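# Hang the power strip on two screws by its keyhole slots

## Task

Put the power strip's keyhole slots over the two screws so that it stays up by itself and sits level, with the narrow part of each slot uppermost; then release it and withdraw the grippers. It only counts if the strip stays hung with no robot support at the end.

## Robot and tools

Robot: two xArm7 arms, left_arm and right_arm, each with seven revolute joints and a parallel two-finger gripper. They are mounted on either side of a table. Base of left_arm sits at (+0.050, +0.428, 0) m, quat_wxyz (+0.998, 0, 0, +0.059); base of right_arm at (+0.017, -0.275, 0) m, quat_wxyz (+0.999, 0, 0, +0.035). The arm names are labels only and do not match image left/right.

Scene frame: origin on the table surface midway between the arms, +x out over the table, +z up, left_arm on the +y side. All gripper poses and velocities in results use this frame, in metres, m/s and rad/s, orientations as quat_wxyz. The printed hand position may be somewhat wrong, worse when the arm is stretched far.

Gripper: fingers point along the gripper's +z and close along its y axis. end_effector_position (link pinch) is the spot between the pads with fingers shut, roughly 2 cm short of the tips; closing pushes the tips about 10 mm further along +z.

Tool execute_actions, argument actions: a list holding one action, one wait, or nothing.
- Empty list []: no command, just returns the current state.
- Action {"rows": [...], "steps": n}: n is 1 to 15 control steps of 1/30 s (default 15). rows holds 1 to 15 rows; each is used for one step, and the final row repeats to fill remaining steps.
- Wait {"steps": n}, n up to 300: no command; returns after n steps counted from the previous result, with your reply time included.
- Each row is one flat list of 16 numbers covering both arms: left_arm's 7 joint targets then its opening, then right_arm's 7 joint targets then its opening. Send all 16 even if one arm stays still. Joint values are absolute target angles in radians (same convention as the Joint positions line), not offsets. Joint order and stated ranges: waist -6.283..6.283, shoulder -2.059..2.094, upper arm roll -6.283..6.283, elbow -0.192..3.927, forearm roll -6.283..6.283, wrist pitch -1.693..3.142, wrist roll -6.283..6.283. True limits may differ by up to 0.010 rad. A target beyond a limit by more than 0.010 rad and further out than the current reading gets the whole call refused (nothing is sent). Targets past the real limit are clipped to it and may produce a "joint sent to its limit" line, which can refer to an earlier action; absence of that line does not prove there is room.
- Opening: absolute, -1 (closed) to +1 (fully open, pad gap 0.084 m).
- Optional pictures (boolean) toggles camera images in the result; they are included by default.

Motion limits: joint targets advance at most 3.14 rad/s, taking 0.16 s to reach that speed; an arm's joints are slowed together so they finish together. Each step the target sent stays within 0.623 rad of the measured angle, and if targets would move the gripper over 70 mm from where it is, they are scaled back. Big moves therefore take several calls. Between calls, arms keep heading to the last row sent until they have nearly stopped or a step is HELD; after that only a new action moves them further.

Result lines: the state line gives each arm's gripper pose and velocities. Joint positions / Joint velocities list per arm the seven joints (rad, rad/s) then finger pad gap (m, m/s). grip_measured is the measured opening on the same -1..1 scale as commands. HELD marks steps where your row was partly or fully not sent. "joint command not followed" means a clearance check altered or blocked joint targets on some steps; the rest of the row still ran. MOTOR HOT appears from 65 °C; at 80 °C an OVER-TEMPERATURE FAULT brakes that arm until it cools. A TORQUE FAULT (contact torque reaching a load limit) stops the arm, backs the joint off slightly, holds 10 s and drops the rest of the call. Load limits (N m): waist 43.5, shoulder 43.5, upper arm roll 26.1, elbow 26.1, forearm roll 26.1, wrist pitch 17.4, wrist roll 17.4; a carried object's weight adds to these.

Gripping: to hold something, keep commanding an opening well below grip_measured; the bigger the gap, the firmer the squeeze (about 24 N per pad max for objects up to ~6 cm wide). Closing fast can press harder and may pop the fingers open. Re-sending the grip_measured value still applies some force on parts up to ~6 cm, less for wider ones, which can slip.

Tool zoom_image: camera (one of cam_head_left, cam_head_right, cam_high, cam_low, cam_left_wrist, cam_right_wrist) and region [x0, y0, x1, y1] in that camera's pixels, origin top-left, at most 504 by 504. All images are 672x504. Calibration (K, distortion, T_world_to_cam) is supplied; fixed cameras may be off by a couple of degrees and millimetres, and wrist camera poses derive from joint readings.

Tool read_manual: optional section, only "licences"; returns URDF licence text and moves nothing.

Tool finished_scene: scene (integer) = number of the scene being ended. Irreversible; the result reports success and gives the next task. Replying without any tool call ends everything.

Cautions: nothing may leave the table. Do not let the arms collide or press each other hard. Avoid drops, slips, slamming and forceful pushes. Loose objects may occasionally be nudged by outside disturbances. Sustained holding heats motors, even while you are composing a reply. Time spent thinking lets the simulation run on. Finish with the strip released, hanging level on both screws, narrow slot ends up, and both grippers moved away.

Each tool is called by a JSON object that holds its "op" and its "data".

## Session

{"op": "execute_actions", "data": {"actions": []}}

Scene clock: 0.00 s of 5050.00 s.
left_arm: end_effector_position=(+0.1739, +0.4525, +0.2600) grip_measured=+1.00 end_effector_quat_wxyz=(-0.015, +0.984, -0.164, +0.070) end_effector_velocity=(+0.000, +0.000, +0.000) end_effector_angular_velocity=(+0.000, -0.002, +0.001) | right_arm: end_effector_position=(+0.2646, -0.4226, +0.3356) grip_measured=+1.00 end_effector_quat_wxyz=(+0.304, +0.946, +0.051, +0.097) end_effector_velocity=(+0.000, +0.000, -0.000) end_effector_angular_velocity=(+0.002, -0.001, +0.000)
Joint positions: left_arm=[-0.042 -1.547  0.064  0.313  0.06   1.717  0.426  0.084] | right_arm=[-0.457 -1.066  0.17   0.457 -0.399  1.137 -0.281  0.084]
Joint velocities: left_arm=[ 0.001 -0.     0.    -0.     0.    -0.002  0.     0.   ] | right_arm=[ 0.     0.    -0.    -0.001  0.002 -0.001 -0.     0.   ]
Motor temperatures (°C, as the motors report them): left_arm=[28 30 27 32 28 32 29] | right_arm=[30 29 32 31 28 29 30]
camera_calibration (this result's frames):
cam_left_wrist: T_world_to_cam=[[-0.317854, -0.946948, -0.047525, 0.525804], [-0.937289, 0.321383, -0.134918, 0.118601], [0.143034, 0.00166028, -0.989716, 0.361986], [0, 0, 0, 1]] pos_world=[0.226516, 0.459191, 0.399254]
cam_right_wrist: T_world_to_cam=[[0.023463, -0.806679, 0.590524, -0.515292], [-0.97215, -0.156185, -0.174728, 0.320886], [0.233181, -0.569979, -0.787878, 0.0955435], [0, 0, 0, 1]] pos_world=[0.301761, -0.3111, 0.435637]

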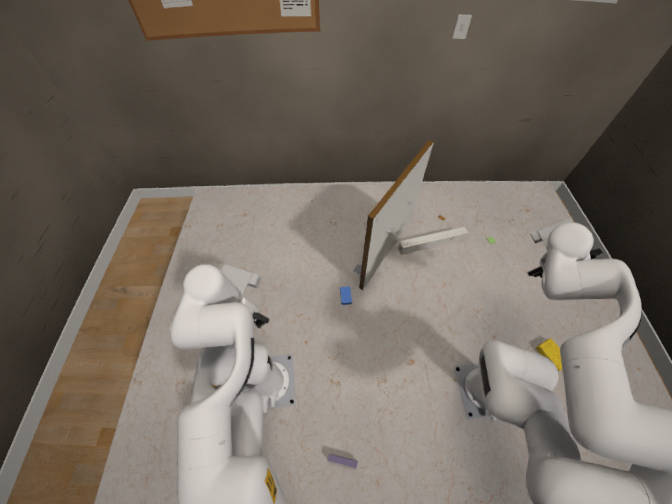

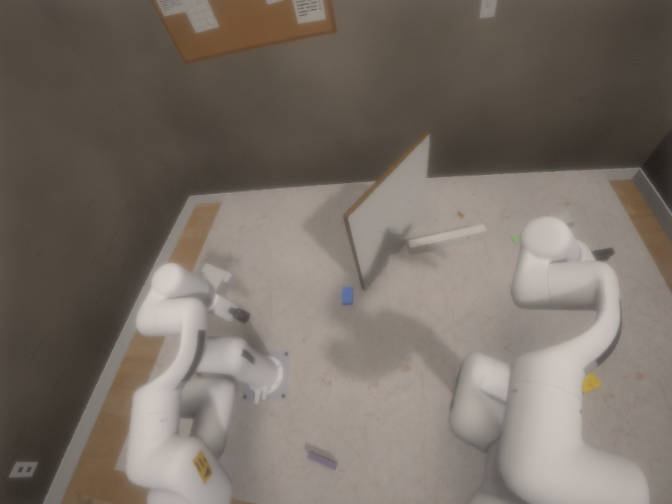

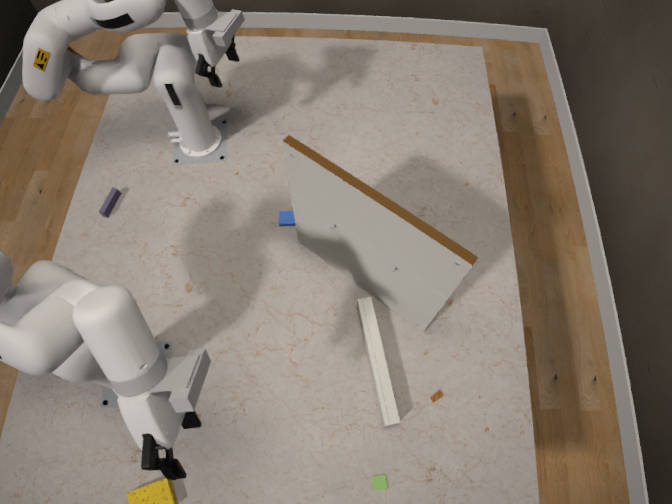

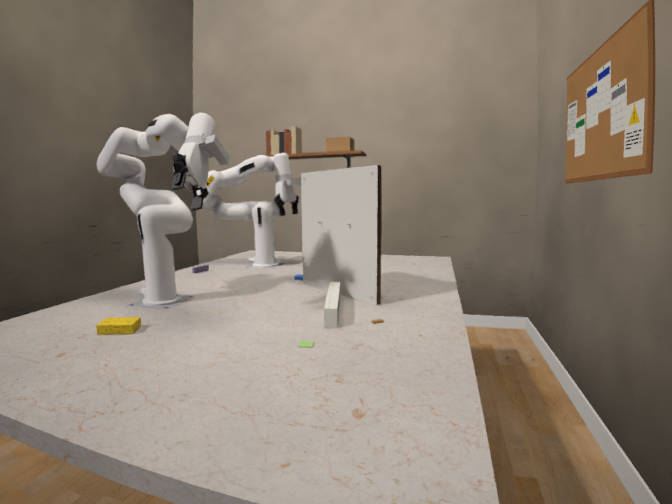

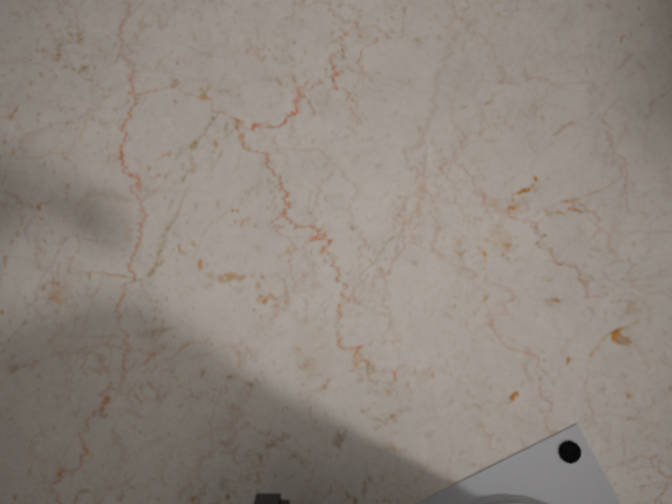

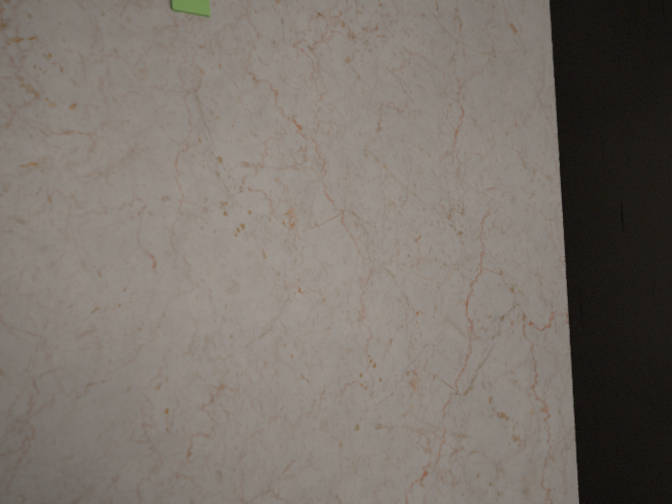

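{"op": "zoom_image", "data": {"camera": "cam_high", "region": [280,130,490,440]}}

{"op": "zoom_image", "data": {"camera": "cam_low", "region": [290,160,410,340]}}

Region (280, 130, 490, 440) of cam_high's 672x504 image, scaled by 1.626, with more detail than that image has; it fills the left 341 columns of this view, and the rest is white.

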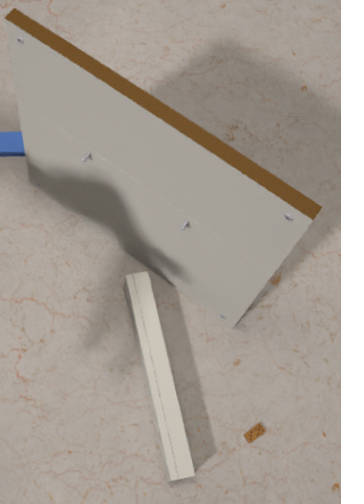

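Region (290, 160, 410, 340) of cam_low's 672x504 image, scaled by 2.800, with more detail than that image has.

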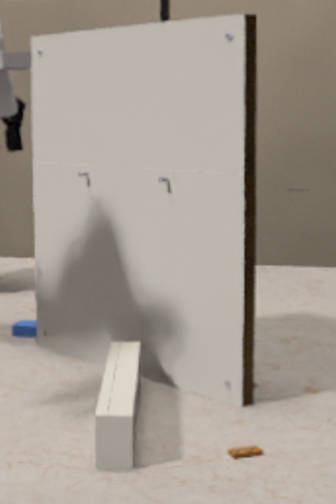

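{"op": "execute_actions", "data": {"actions": [{"rows":[[-0.042,-1.547,0.064,0.313,0.06,1.717,0.426,1,-0.3,0.2,0,1.3,0,1.1,1.412,1]],"steps":15}], "pictures": false}}

{"op": "execute_actions", "data": {"actions": [{"steps":30}], "pictures": false}}

{"op": "execute_actions", "data": {"actions": [{"rows":[[-0.042,-1.547,0.064,0.313,0.06,1.717,0.426,1,-0.012,0.4234,0,1.389,0,0.966,1.412,1]],"steps":15}], "pictures": false}}

{"op": "execute_actions", "data": {"actions": [{"steps":20}]}}

Scene clock: 38.13 s of 5050.00 s.
left_arm: end_effector_position=(+0.1738, +0.4525, +0.2598) grip_measured=+1.00 end_effector_quat_wxyz=(-0.015, +0.984, -0.164, +0.070) end_effector_velocity=(-0.000, +0.000, -0.000) end_effector_angular_velocity=(+0.001, +0.001, +0.001) | right_arm: end_effector_position=(+0.4091, -0.3929, +0.3914) grip_measured=+1.00 end_effector_quat_wxyz=(+0.083, +0.954, -0.218, +0.186) end_effector_velocity=(+0.357, -0.005, -0.123) end_effector_angular_velocity=(+1.162, -0.033, -1.359)
Joint positions: left_arm=[-0.042 -1.547  0.064  0.313  0.06   1.717  0.426  0.084] | right_arm=[-0.357 -0.525  0.062  0.961 -0.146  1.112  0.262  0.084]
Joint velocities: left_arm=[ 0.001  0.    -0.001 -0.001  0.     0.     0.     0.   ] | right_arm=[ 0.165  1.507 -0.181  0.986  0.422 -0.04   1.492 -0.   ]
Motor temperatures (°C, as the motors report them): left_arm=[28 30 27 33 28 33 29] | right_arm=[30 29 32 33 28 29 30]
Steps of this call (steps 1 to 90: nothing new was sent; then 34.63 s passed at rest; steps 91 to 105: all 15 steps of this action). Readings (joint positions):
91: left_arm=[-0.042 -1.547 0.064 0.313 0.060 1.717 0.426] | right_arm=[-0.457 -1.065 0.170 0.457 -0.399 1.137 -0.281]
92: left_arm=[-0.042 -1.547 0.064 0.313 0.060 1.717 0.426] | right_arm=[-0.456 -1.062 0.169 0.460 -0.396 1.137 -0.277]
94: left_arm=[-0.042 -1.547 0.064 0.313 0.060 1.717 0.426] | right_arm=[-0.446 -1.023 0.158 0.499 -0.370 1.135 -0.234]
98: left_arm=[-0.042 -1.547 0.064 0.313 0.060 1.717 0.426] | right_arm=[-0.406 -0.850 0.115 0.674 -0.270 1.124 -0.064]
105: the state above

Scene clock: 39.13 s of 5050.00 s.
left_arm: end_effector_position=(+0.1738, +0.4525, +0.2598) grip_measured=+1.00 end_effector_quat_wxyz=(-0.015, +0.984, -0.164, +0.070) end_effector_velocity=(-0.000, -0.000, +0.000) end_effector_angular_velocity=(+0.001, -0.000, +0.000) | right_arm: end_effector_position=(+0.5288, -0.3950, +0.2070) grip_measured=+1.00 end_effector_quat_wxyz=(+0.000, -0.682, +0.732, -0.001) end_effector_velocity=(-0.001, +0.001, -0.008) end_effector_angular_velocity=(+0.007, +0.015, -0.018)
Joint positions: left_arm=[-0.042 -1.547  0.064  0.313  0.06   1.717  0.426  0.084] | right_arm=[-0.3    0.198  0.     1.3   -0.     1.1    1.41   0.084]
Joint velocities: left_arm=[-0.    -0.001 -0.001  0.    -0.     0.    -0.001  0.   ] | right_arm=[ 0.     0.014  0.    -0.001  0.004  0.001  0.016 -0.   ]
Motor temperatures (°C, as the motors report them): left_arm=[28 30 27 33 28 33 29] | right_arm=[30 29 32 33 28 29 30]
Steps of this call (steps 1 to 30: the robot went on to your last target). Readings (joint positions):
1: left_arm=[-0.042 -1.547 0.064 0.313 0.060 1.717 0.426] | right_arm=[-0.352 -0.475 0.056 0.992 -0.132 1.111 0.311]
2: left_arm=[-0.042 -1.547 0.064 0.313 0.060 1.717 0.426] | right_arm=[-0.347 -0.426 0.051 1.019 -0.121 1.110 0.359]
4: left_arm=[-0.042 -1.547 0.064 0.313 0.060 1.717 0.426] | right_arm=[-0.340 -0.334 0.043 1.063 -0.102 1.109 0.450]
8: left_arm=[-0.042 -1.547 0.064 0.313 0.060 1.717 0.426] | right_arm=[-0.328 -0.171 0.030 1.132 -0.071 1.107 0.640]
30: the state above

Scene clock: 39.63 s of 5050.00 s.
left_arm: end_effector_position=(+0.1738, +0.4525, +0.2598) grip_measured=+1.00 end_effector_quat_wxyz=(-0.015, +0.984, -0.164, +0.070) end_effector_velocity=(-0.000, +0.000, +0.000) end_effector_angular_velocity=(-0.000, +0.001, +0.000) | right_arm: end_effector_position=(+0.5819, -0.2478, +0.1329) grip_measured=+1.00 end_effector_quat_wxyz=(+0.001, +0.776, -0.631, -0.003) end_effector_velocity=(+0.015, +0.145, -0.070) end_effector_angular_velocity=(+0.008, +0.022, +0.252)
Joint positions: left_arm=[-0.042 -1.547  0.064  0.313  0.06   1.717  0.426  0.084] | right_arm=[-0.028  0.411  0.006  1.381  0.     0.976  1.412  0.084]
Joint velocities: left_arm=[-0.     0.001  0.001  0.     0.001  0.    -0.    -0.   ] | right_arm=[ 0.237  0.175  0.018  0.054  0.001 -0.1    0.001  0.   ]
Motor temperatures (°C, as the motors report them): left_arm=[28 30 27 33 28 33 29] | right_arm=[30 29 32 33 28 29 30]
Steps of this call (steps 1 to 15: all 15 steps of this action). Readings (joint positions):
1: left_arm=[-0.042 -1.547 0.064 0.313 0.060 1.717 0.426] | right_arm=[-0.300 0.199 0.000 1.300 -0.000 1.100 1.411]
2: left_arm=[-0.042 -1.547 0.064 0.313 0.060 1.717 0.426] | right_arm=[-0.297 0.201 -0.001 1.301 -0.000 1.098 1.411]
4: left_arm=[-0.042 -1.547 0.064 0.313 0.060 1.717 0.426] | right_arm=[-0.264 0.226 -0.009 1.316 -0.001 1.080 1.411]
8: left_arm=[-0.042 -1.547 0.064 0.313 0.060 1.717 0.426] | right_arm=[-0.165 0.304 0.002 1.341 0.000 1.038 1.411]
15: the state above

Scene clock: 40.30 s of 5050.00 s.
left_arm: end_effector_position=(+0.1738, +0.4525, +0.2598) grip_measured=+1.00 end_effector_quat_wxyz=(-0.015, +0.984, -0.164, +0.070) end_effector_velocity=(+0.000, -0.000, +0.000) end_effector_angular_velocity=(-0.002, -0.002, -0.001) | right_arm: end_effector_position=(+0.5856, -0.2422, +0.1300) grip_measured=+1.00 end_effector_quat_wxyz=(+0.000, +0.779, -0.627, -0.000) end_effector_velocity=(+0.000, +0.002, +0.000) end_effector_angular_velocity=(+0.001, -0.000, +0.003)
Joint positions: left_arm=[-0.042 -1.547  0.064  0.313  0.06   1.717  0.426  0.084] | right_arm=[-0.012  0.423 -0.     1.389 -0.     0.966  1.412  0.084]
Joint velocities: left_arm=[-0.001 -0.     0.002  0.    -0.    -0.001 -0.     0.   ] | right_arm=[ 0.002  0.001  0.002  0.001  0.001 -0.     0.    -0.   ]
Motor temperatures (°C, as the motors report them): left_arm=[28 30 27 33 28 33 29] | right_arm=[30 29 32 33 28 29 30]
Steps of this call (steps 1 to 20: the robot went on to your last target). Readings (joint positions):
1: left_arm=[-0.042 -1.547 0.064 0.313 0.060 1.717 0.426] | right_arm=[-0.022 0.415 0.005 1.383 0.000 0.973 1.412]
2: left_arm=[-0.042 -1.547 0.064 0.313 0.060 1.717 0.426] | right_arm=[-0.019 0.418 0.004 1.385 0.000 0.971 1.412]
4: left_arm=[-0.042 -1.547 0.064 0.313 0.060 1.717 0.426] | right_arm=[-0.017 0.419 -0.001 1.388 -0.000 0.968 1.412]
8: left_arm=[-0.042 -1.547 0.064 0.313 0.060 1.717 0.426] | right_arm=[-0.015 0.421 -0.002 1.389 -0.000 0.966 1.412]
20: the state above
camera_calibration (this result's frames):
cam_left_wrist: T_world_to_cam=[[-0.317865, -0.946942, -0.0475757, 0.525776], [-0.937454, 0.321399, -0.133726, 0.118181], [0.141921, 0.00209322, -0.989876, 0.361833], [0, 0, 0, 1]] pos_world=[0.226563, 0.459139, 0.398988]
cam_right_wrist: T_world_to_cam=[[-0.979198, -0.202724, 0.00858206, 0.553129], [-0.202853, 0.97903, -0.0187445, 0.429308], [-0.00460214, -0.0200955, -0.999787, 0.261502], [0, 0, 0, 1]] pos_world=[0.629913, -0.302917, 0.264746]

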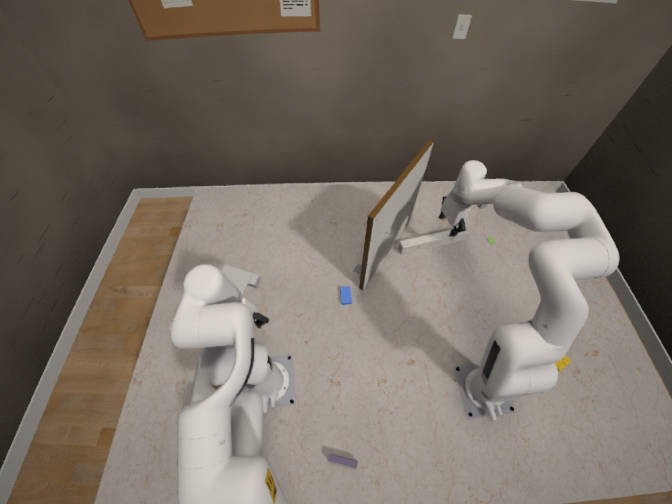

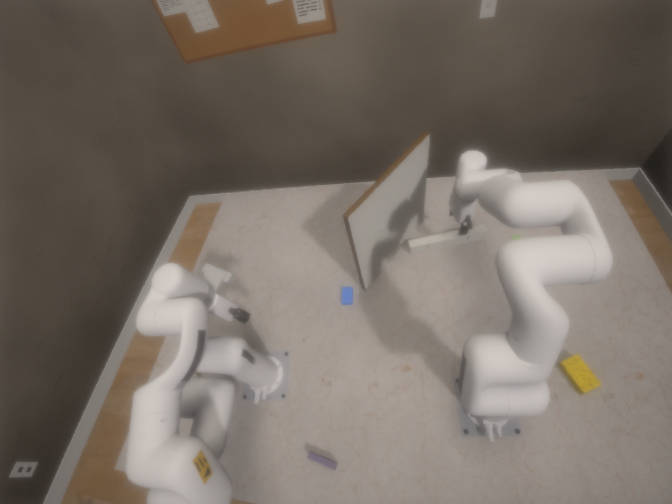

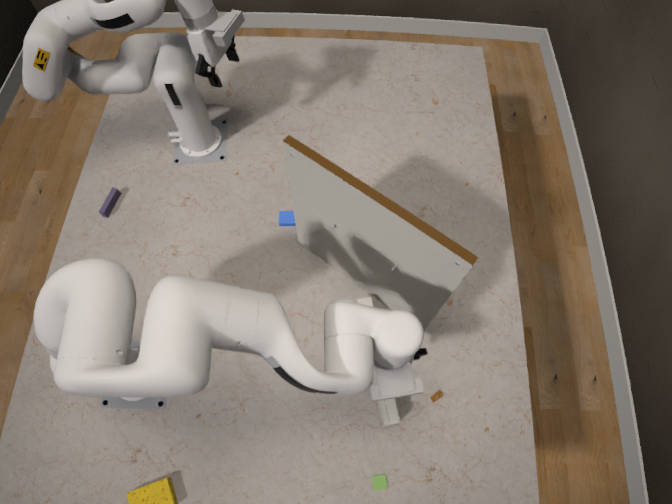

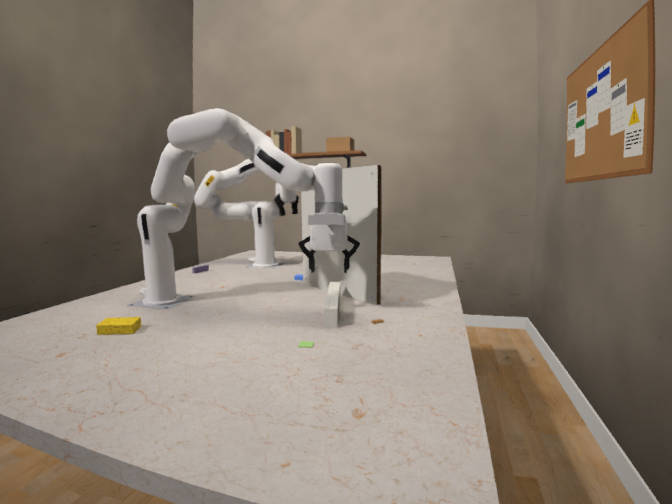

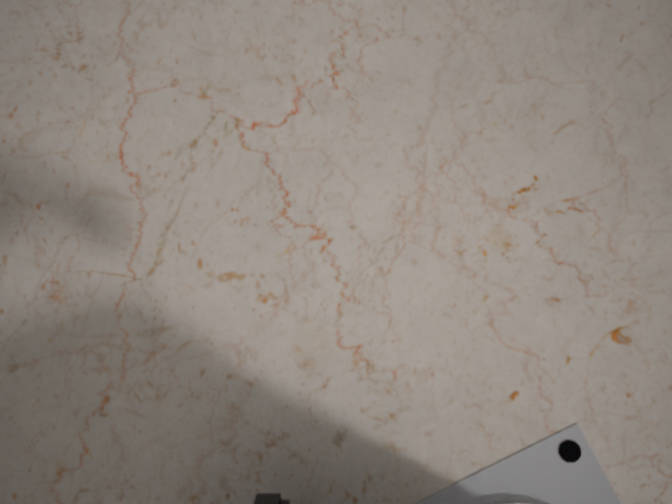

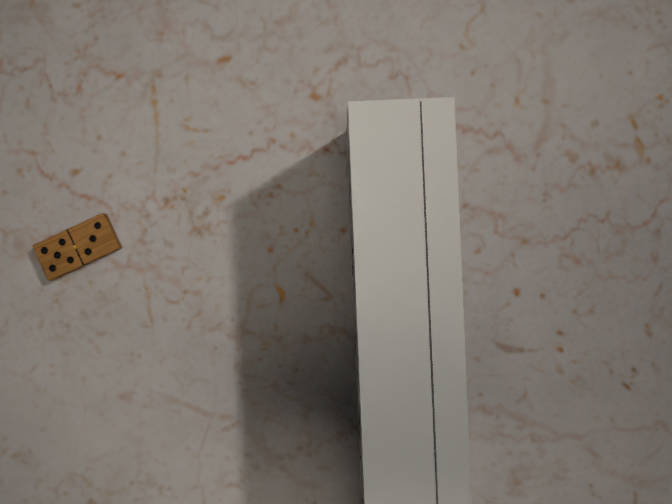

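{"op": "execute_actions", "data": {"actions": [{"rows":[[-0.042,-1.547,0.064,0.313,0.06,1.717,0.426,1,-0.012,0.51,0,1.39,0,0.88,1.43,1],[-0.042,-1.547,0.064,0.313,0.06,1.717,0.426,1,-0.012,0.51,0,1.39,0,0.88,1.43,1],[-0.042,-1.547,0.064,0.313,0.06,1.717,0.426,1,-0.012,0.51,0,1.39,0,0.88,1.43,1],[-0.042,-1.547,0.064,0.313,0.06,1.717,0.426,1,-0.012,0.51,0,1.39,0,0.88,1.43,1],[-0.042,-1.547,0.064,0.313,0.06,1.717,0.426,1,-0.012,0.51,0,1.39,0,0.88,1.43,1],[-0.042,-1.547,0.064,0.313,0.06,1.717,0.426,1,-0.012,0.577,0,1.363,0,0.786,1.43,1]],"steps":15}], "pictures": false}}

{"op": "execute_actions", "data": {"actions": [{"rows":[[-0.042,-1.547,0.064,0.313,0.06,1.717,0.426,1,-0.012,0.577,0,1.363,0,0.786,1.43,1],[-0.042,-1.547,0.064,0.313,0.06,1.717,0.426,1,-0.012,0.577,0,1.363,0,0.786,1.43,1],[-0.042,-1.547,0.064,0.313,0.06,1.717,0.426,1,-0.012,0.577,0,1.363,0,0.786,1.43,1],[-0.042,-1.547,0.064,0.313,0.06,1.717,0.426,1,-0.012,0.577,0,1.363,0,0.786,1.43,0.7],[-0.042,-1.547,0.064,0.313,0.06,1.717,0.426,1,-0.012,0.577,0,1.363,0,0.786,1.43,0.4],[-0.042,-1.547,0.064,0.313,0.06,1.717,0.426,1,-0.012,0.577,0,1.363,0,0.786,1.43,0.2],[-0.042,-1.547,0.064,0.313,0.06,1.717,0.426,1,-0.012,0.577,0,1.363,0,0.786,1.43,0],[-0.042,-1.547,0.064,0.313,0.06,1.717,0.426,1,-0.012,0.577,0,1.363,0,0.786,1.43,-0.15],[-0.042,-1.547,0.064,0.313,0.06,1.717,0.426,1,-0.012,0.577,0,1.363,0,0.786,1.43,-0.25],[-0.042,-1.547,0.064,0.313,0.06,1.717,0.426,1,-0.012,0.577,0,1.363,0,0.786,1.43,-0.35],[-0.042,-1.547,0.064,0.313,0.06,1.717,0.426,1,-0.012,0.577,0,1.363,0,0.786,1.43,-0.5],[-0.042,-1.547,0.064,0.313,0.06,1.717,0.426,1,-0.012,0.577,0,1.363,0,0.786,1.43,-1]],"steps":15}]}}

Scene clock: 57.50 s of 5050.00 s.
left_arm: end_effector_position=(+0.1738, +0.4525, +0.2598) grip_measured=+1.00 end_effector_quat_wxyz=(-0.015, +0.984, -0.164, +0.070) end_effector_velocity=(+0.000, -0.000, +0.000) end_effector_angular_velocity=(-0.001, -0.001, -0.002) | right_arm: end_effector_position=(+0.5915, -0.2416, +0.0465) grip_measured=+1.00 end_effector_quat_wxyz=(+0.001, +0.774, -0.634, -0.001) end_effector_velocity=(+0.035, +0.001, +0.017) end_effector_angular_velocity=(+0.005, -0.114, -0.003)
Joint positions: left_arm=[-0.042 -1.547  0.064  0.313  0.06   1.717  0.426  0.084] | right_arm=[-0.012  0.574  0.     1.363 -0.     0.793  1.43   0.084]
Joint velocities: left_arm=[-0.001 -0.     0.001  0.    -0.    -0.001  0.    -0.   ] | right_arm=[ 0.     0.003 -0.002  0.035 -0.001 -0.083  0.002  0.   ]
Motor temperatures (°C, as the motors report them): left_arm=[28 30 27 34 28 33 29] | right_arm=[30 29 32 33 28 29 30]
Steps of this call (steps 1 to 15: the robot went on to your last target; steps 16 to 90: nothing new was sent; then 13.70 s passed at rest; steps 91 to 105: all 15 steps of this action). Readings (joint positions):
91: left_arm=[-0.042 -1.547 0.064 0.313 0.060 1.717 0.426] | right_arm=[-0.012 0.424 -0.000 1.389 -0.000 0.966 1.412]
92: left_arm=[-0.042 -1.547 0.064 0.313 0.060 1.717 0.426] | right_arm=[-0.012 0.426 -0.000 1.390 -0.000 0.961 1.413]
94: left_arm=[-0.042 -1.547 0.064 0.313 0.060 1.717 0.426] | right_arm=[-0.012 0.455 -0.000 1.395 0.000 0.928 1.420]
98: left_arm=[-0.042 -1.547 0.064 0.313 0.060 1.717 0.426] | right_arm=[-0.012 0.514 0.000 1.381 -0.000 0.873 1.428]
105: the state above

Scene clock: 58.00 s of 5050.00 s.
left_arm: end_effector_position=(+0.1738, +0.4525, +0.2598) grip_measured=+1.00 end_effector_quat_wxyz=(-0.015, +0.984, -0.164, +0.070) end_effector_velocity=(-0.000, -0.000, -0.000) end_effector_angular_velocity=(+0.000, +0.002, -0.001) | right_arm: end_effector_position=(+0.5929, -0.2415, +0.0457) grip_measured=-0.25 end_effector_quat_wxyz=(-0.000, +0.774, -0.634, +0.000) end_effector_velocity=(-0.000, -0.001, -0.001) end_effector_angular_velocity=(-0.000, +0.002, -0.002)
Joint positions: left_arm=[-0.042 -1.547  0.064  0.313  0.06   1.717  0.426  0.084] | right_arm=[-0.012  0.576  0.     1.363  0.     0.786  1.43   0.033]
Joint velocities: left_arm=[-0.001  0.    -0.    -0.    -0.     0.001  0.    -0.   ] | right_arm=[-0.001  0.001 -0.001 -0.     0.     0.001 -0.     0.   ]
Motor temperatures (°C, as the motors report them): left_arm=[28 30 27 34 28 33 29] | right_arm=[30 29 32 33 28 29 30]
Steps of this call (steps 1 to 15: all 15 steps of this action). Readings (joint positions):
1: left_arm=[-0.042 -1.547 0.064 0.313 0.060 1.717 0.426] | right_arm=[-0.012 0.574 0.000 1.364 0.000 0.791 1.430]
2: left_arm=[-0.042 -1.547 0.064 0.313 0.060 1.717 0.426] | right_arm=[-0.012 0.574 -0.000 1.365 0.000 0.789 1.430]
4: left_arm=[-0.042 -1.547 0.064 0.313 0.060 1.717 0.426] | right_arm=[-0.012 0.574 -0.000 1.365 0.000 0.787 1.430]
8: left_arm=[-0.042 -1.547 0.064 0.313 0.060 1.717 0.426] | right_arm=[-0.012 0.576 -0.000 1.363 0.000 0.786 1.430]
15: the state above
camera_calibration (this result's frames):
cam_left_wrist: T_world_to_cam=[[-0.317865, -0.946942, -0.0475755, 0.525776], [-0.937454, 0.321399, -0.133726, 0.118181], [0.141921, 0.00209304, -0.989876, 0.361833], [0, 0, 0, 1]] pos_world=[0.226564, 0.459139, 0.398988]
cam_right_wrist: T_world_to_cam=[[-0.982603, -0.185576, 0.0073123, 0.567355], [-0.185683, 0.98243, -0.0187822, 0.419146], [-0.00369829, -0.0198132, -0.999797, 0.176834], [0, 0, 0, 1]] pos_world=[0.635967, -0.30299, 0.180522]

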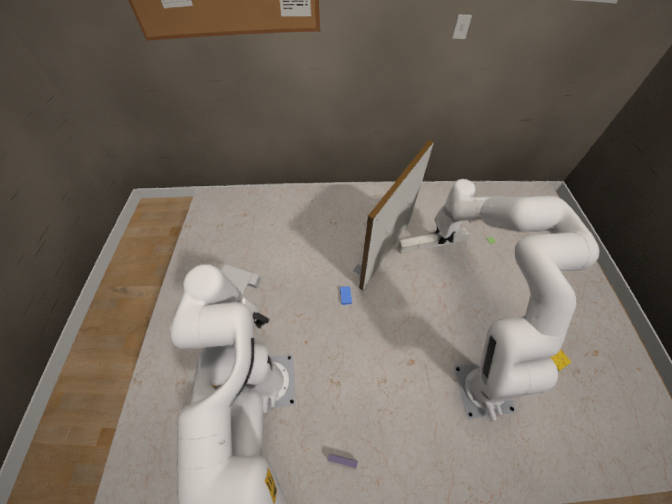

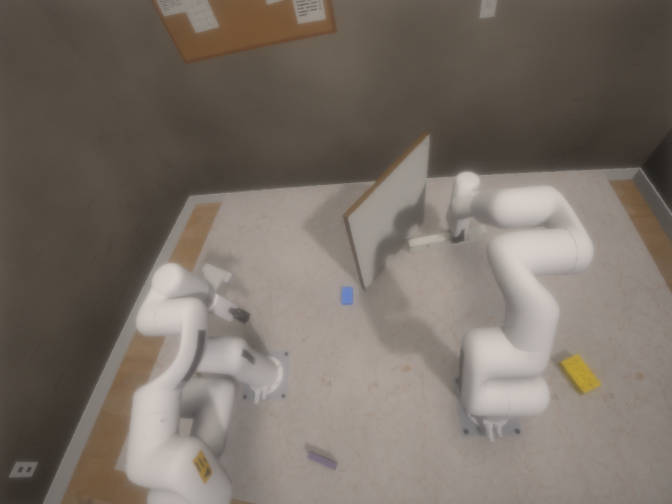

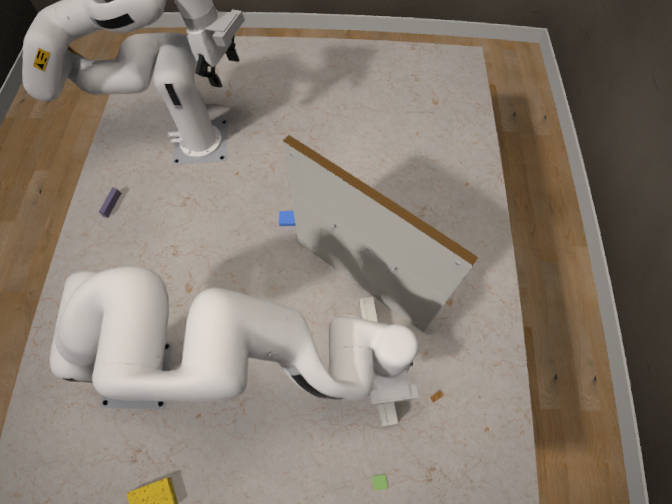

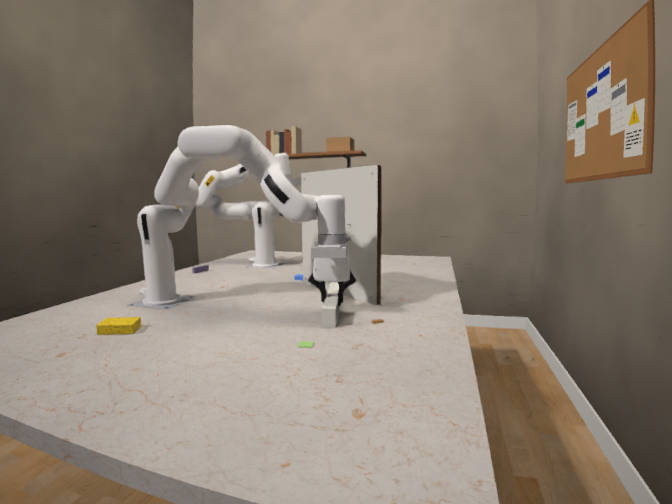

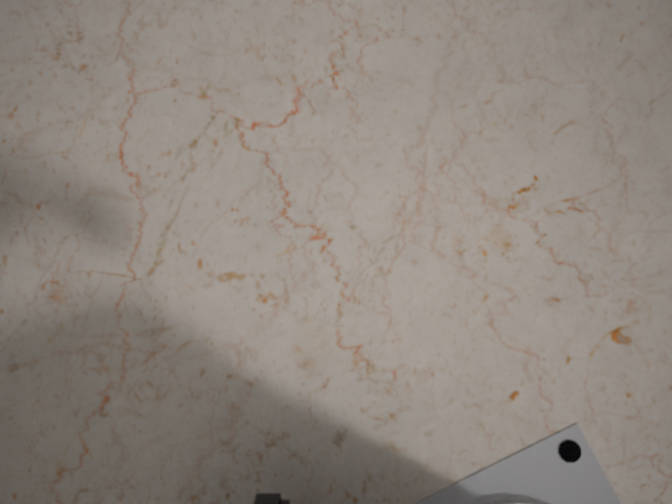

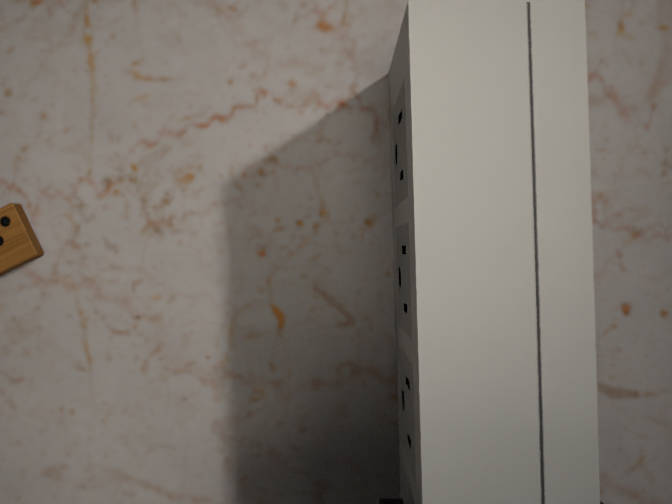

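{"op": "execute_actions", "data": {"actions": [{"rows":[[-0.042,-1.547,0.064,0.313,0.06,1.717,0.426,1,-0.012,0.4234,0,1.389,0,0.966,1.43,-1],[-0.042,-1.547,0.064,0.313,0.06,1.717,0.426,1,-0.012,0.4234,0,1.389,0,0.966,1.43,-1],[-0.042,-1.547,0.064,0.313,0.06,1.717,0.426,1,-0.012,0.4234,0,1.389,0,0.966,1.43,-1],[-0.042,-1.547,0.064,0.313,0.06,1.717,0.426,1,-0.012,0.4234,0,1.389,0,0.966,1.43,-1],[-0.042,-1.547,0.064,0.313,0.06,1.717,0.426,1,-0.012,0.4234,0,1.389,0,0.966,1.43,-1],[-0.042,-1.547,0.064,0.313,0.06,1.717,0.426,1,-0.012,0.4234,0,1.389,0,0.966,1.43,-1],[-0.042,-1.547,0.064,0.313,0.06,1.717,0.426,1,-0.012,0.4234,0,1.389,0,0.966,1.43,-1],[-0.042,-1.547,0.064,0.313,0.06,1.717,0.426,1,-0.012,0.4234,0,1.389,0,0.966,1.43,-1],[-0.042,-1.547,0.064,0.313,0.06,1.717,0.426,1,-0.2,0.40,0,1.389,0,0.97,1.571,-1]],"steps":15}], "pictures": false}}

{"op": "execute_actions", "data": {"actions": [{"steps":15}], "pictures": false}}

{"op": "execute_actions", "data": {"actions": [{"rows":[[-0.042,-1.547,0.064,0.313,0.06,1.717,0.426,1,-0.2,0.2643,0,0.6097,0,-0.555,1.571,-1]],"steps":15}], "pictures": false}}

{"op": "execute_actions", "data": {"actions": [{"steps":25}]}}

Scene clock: 81.67 s of 5050.00 s.
left_arm: end_effector_position=(+0.1738, +0.4525, +0.2598) grip_measured=+1.00 end_effector_quat_wxyz=(-0.015, +0.984, -0.164, +0.070) end_effector_velocity=(+0.000, +0.000, -0.000) end_effector_angular_velocity=(-0.001, -0.000, +0.001) | right_arm: end_effector_position=(+0.5860, -0.3083, +0.1325) grip_measured=-0.26 end_effector_quat_wxyz=(-0.002, +0.706, -0.709, +0.003) end_effector_velocity=(-0.026, -0.523, +0.072) end_effector_angular_velocity=(-0.076, -0.066, -1.378)
Joint positions: left_arm=[-0.042 -1.547  0.064  0.313  0.06   1.717  0.426  0.084] | right_arm=[-0.127  0.417 -0.002  1.386 -0.     0.962  1.516  0.033]
Joint velocities: left_arm=[ 0.001 -0.     0.001 -0.    -0.    -0.001 -0.     0.   ] | right_arm=[-0.75  -0.125 -0.163  0.014 -0.011  0.069  0.486  0.   ]
Motor temperatures (°C, as the motors report them): left_arm=[28 30 27 34 28 33 29] | right_arm=[30 29 32 32 28 29 30]
Steps of this call (steps 1 to 15: the robot went on to your last target; steps 16 to 90: nothing new was sent; then 20.17 s passed at rest; steps 91 to 105: all 15 steps of this action). Readings (joint positions):
91: left_arm=[-0.042 -1.547 0.064 0.313 0.060 1.717 0.426] | right_arm=[-0.012 0.577 0.000 1.363 0.000 0.786 1.430]
92: left_arm=[-0.042 -1.547 0.064 0.313 0.060 1.717 0.426] | right_arm=[-0.012 0.575 -0.000 1.363 -0.000 0.790 1.430]
94: left_arm=[-0.042 -1.547 0.064 0.313 0.060 1.717 0.426] | right_arm=[-0.012 0.551 -0.001 1.360 -0.000 0.833 1.430]
98: left_arm=[-0.042 -1.547 0.064 0.313 0.060 1.717 0.426] | right_arm=[-0.012 0.452 -0.001 1.387 -0.000 0.928 1.430]
105: the state above

Scene clock: 82.17 s of 5050.00 s.
left_arm: end_effector_position=(+0.1738, +0.4525, +0.2598) grip_measured=+1.00 end_effector_quat_wxyz=(-0.015, +0.984, -0.164, +0.070) end_effector_velocity=(+0.000, +0.000, -0.000) end_effector_angular_velocity=(+0.000, +0.000, -0.000) | right_arm: end_effector_position=(+0.5836, -0.3487, +0.1427) grip_measured=-0.26 end_effector_quat_wxyz=(+0.006, -0.660, +0.751, -0.007) end_effector_velocity=(+0.001, -0.009, +0.003) end_effector_angular_velocity=(-0.002, -0.006, -0.018)
Joint positions: left_arm=[-0.042 -1.547  0.064  0.313  0.06   1.717  0.426  0.084] | right_arm=[-0.199  0.4    0.     1.389 -0.     0.97   1.571  0.033]
Joint velocities: left_arm=[ 0.     0.001 -0.    -0.001  0.    -0.001  0.     0.   ] | right_arm=[-0.008 -0.003 -0.007  0.003  0.002 -0.001  0.003 -0.   ]
Motor temperatures (°C, as the motors report them): left_arm=[28 30 27 34 28 33 29] | right_arm=[30 29 32 32 28 29 30]
Steps of this call (steps 1 to 15: the robot went on to your last target). Readings (joint positions):
1: left_arm=[-0.042 -1.547 0.064 0.313 0.060 1.717 0.426] | right_arm=[-0.150 0.413 -0.006 1.386 -0.000 0.964 1.531]
2: left_arm=[-0.042 -1.547 0.064 0.313 0.060 1.717 0.426] | right_arm=[-0.169 0.409 -0.009 1.387 -0.001 0.966 1.544]
4: left_arm=[-0.042 -1.547 0.064 0.313 0.060 1.717 0.426] | right_arm=[-0.190 0.403 -0.010 1.389 -0.001 0.968 1.558]
8: left_arm=[-0.042 -1.547 0.064 0.313 0.060 1.717 0.426] | right_arm=[-0.195 0.401 0.003 1.388 0.000 0.970 1.568]
15: the state above

Scene clock: 82.67 s of 5050.00 s.
left_arm: end_effector_position=(+0.1738, +0.4525, +0.2598) grip_measured=+1.00 end_effector_quat_wxyz=(-0.015, +0.984, -0.164, +0.070) end_effector_velocity=(+0.000, +0.000, +0.000) end_effector_angular_velocity=(+0.000, -0.001, +0.001) | right_arm: end_effector_position=(+0.5178, -0.3403, +0.0464) grip_measured=-0.25 end_effector_quat_wxyz=(+0.090, -0.653, +0.745, -0.103) end_effector_velocity=(+0.025, -0.002, +0.032) end_effector_angular_velocity=(-0.228, -1.724, +0.007)
Joint positions: left_arm=[-0.042 -1.547  0.064  0.313  0.06   1.717  0.426  0.084] | right_arm=[-0.2    0.289  0.     0.783  0.     0.22   1.571  0.033]
Joint velocities: left_arm=[ 0.001 -0.    -0.     0.001 -0.    -0.    -0.     0.   ] | right_arm=[-0.    -0.276  0.002 -1.36  -0.002 -2.823 -0.003 -0.008]
Motor temperatures (°C, as the motors report them): left_arm=[28 30 27 34 28 33 29] | right_arm=[30 29 32 32 28 29 30]
Steps of this call (steps 1 to 15: all 15 steps of this action). Readings (joint positions):
1: left_arm=[-0.042 -1.547 0.064 0.313 0.060 1.717 0.426] | right_arm=[-0.199 0.400 0.000 1.389 -0.000 0.970 1.571]
2: left_arm=[-0.042 -1.547 0.064 0.313 0.060 1.717 0.426] | right_arm=[-0.200 0.399 0.000 1.385 -0.000 0.965 1.571]
4: left_arm=[-0.042 -1.547 0.064 0.313 0.060 1.717 0.426] | right_arm=[-0.200 0.389 0.000 1.347 0.000 0.921 1.571]
8: left_arm=[-0.042 -1.547 0.064 0.313 0.060 1.717 0.426] | right_arm=[-0.200 0.350 0.000 1.146 0.000 0.725 1.571]
15: the state above

Scene clock: 83.50 s of 5050.00 s.
left_arm: end_effector_position=(+0.1738, +0.4525, +0.2598) grip_measured=+1.00 end_effector_quat_wxyz=(-0.015, +0.984, -0.164, +0.070) end_effector_velocity=(+0.000, -0.000, -0.000) end_effector_angular_velocity=(+0.001, -0.001, -0.000) | right_arm: end_effector_position=(+0.5721, -0.3477, +0.1432) grip_measured=-0.25 end_effector_quat_wxyz=(+0.287, -0.594, +0.677, -0.327) end_effector_velocity=(+0.001, +0.000, +0.002) end_effector_angular_velocity=(-0.001, -0.007, +0.002)
Joint positions: left_arm=[-0.042 -1.547  0.064  0.313  0.06   1.717  0.426  0.084] | right_arm=[-0.2    0.264  0.     0.61  -0.    -0.554  1.571  0.033]
Joint velocities: left_arm=[-0.001 -0.001 -0.001 -0.001 -0.    -0.001 -0.     0.   ] | right_arm=[ 0.    -0.     0.     0.002 -0.001 -0.004 -0.     0.   ]
Motor temperatures (°C, as the motors report them): left_arm=[28 30 27 34 28 33 29] | right_arm=[30 29 32 32 28 29 30]
Steps of this call (steps 1 to 25: the robot went on to your last target). Readings (joint positions):
1: left_arm=[-0.042 -1.547 0.064 0.313 0.060 1.717 0.426] | right_arm=[-0.200 0.283 0.000 0.740 0.000 0.125 1.571]
2: left_arm=[-0.042 -1.547 0.064 0.313 0.060 1.717 0.426] | right_arm=[-0.200 0.280 0.000 0.704 0.000 0.030 1.571]
4: left_arm=[-0.042 -1.547 0.064 0.313 0.060 1.717 0.426] | right_arm=[-0.200 0.276 0.000 0.658 -0.000 -0.152 1.571]
8: left_arm=[-0.042 -1.547 0.064 0.313 0.060 1.717 0.426] | right_arm=[-0.200 0.266 -0.000 0.632 0.000 -0.429 1.571]
25: the state above
camera_calibration (this result's frames):
cam_left_wrist: T_world_to_cam=[[-0.317865, -0.946942, -0.0475756, 0.525776], [-0.937454, 0.321399, -0.133726, 0.118181], [0.141921, 0.00209318, -0.989876, 0.361833], [0, 0, 0, 1]] pos_world=[0.226564, 0.459139, 0.398988]
cam_right_wrist: T_world_to_cam=[[-0.621343, 0.0935803, -0.77793, 0.529357], [0.152086, 0.988364, -0.00257872, 0.327963], [0.768637, -0.119914, -0.628345, -0.257753], [0, 0, 0, 1]] pos_world=[0.477152, -0.404592, 0.250691]

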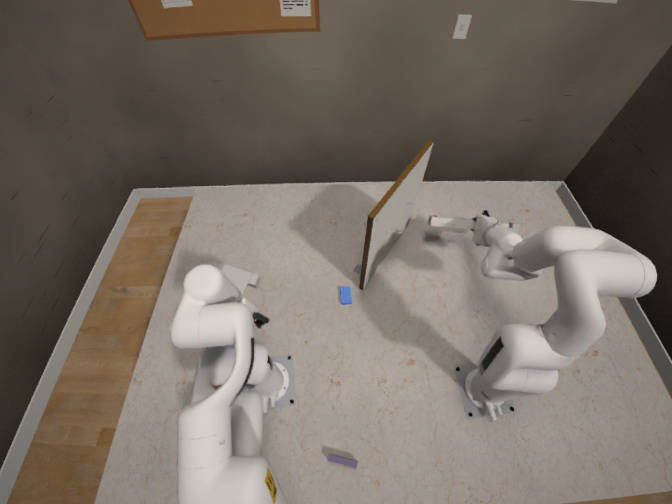

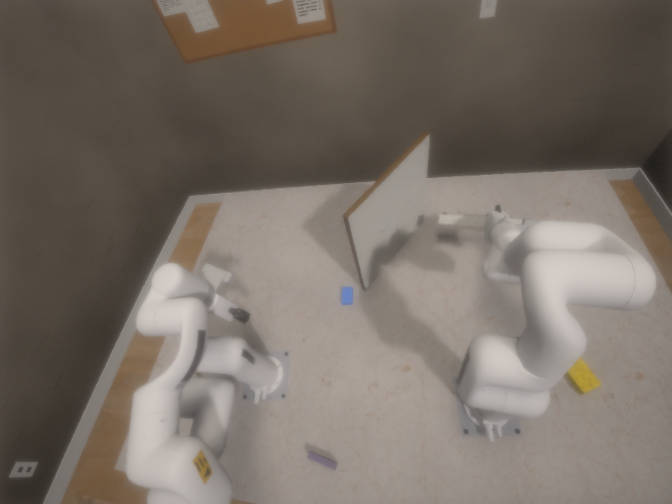

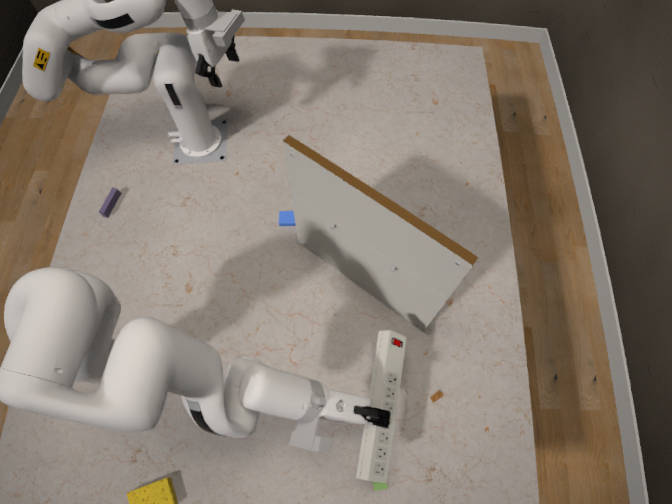

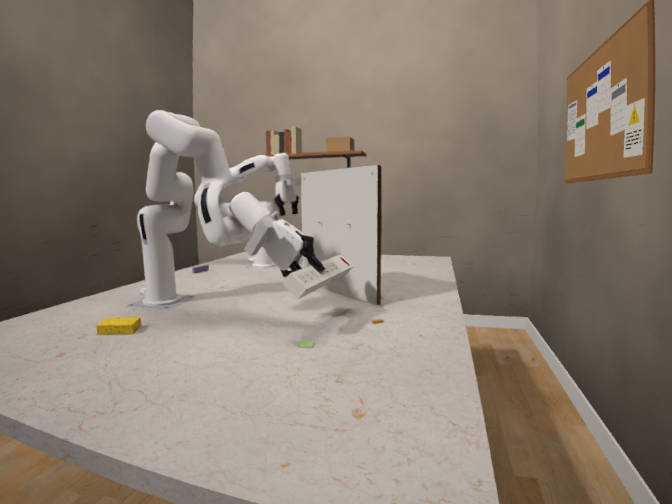

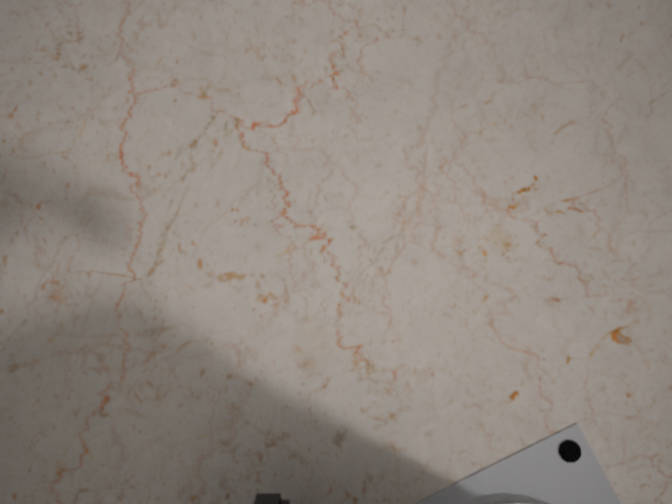

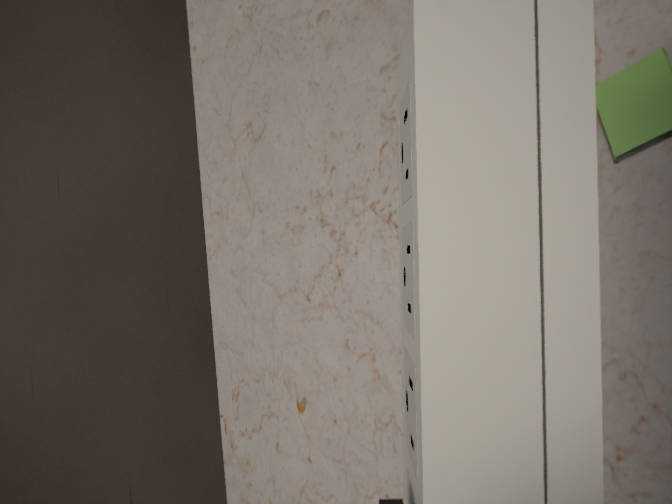

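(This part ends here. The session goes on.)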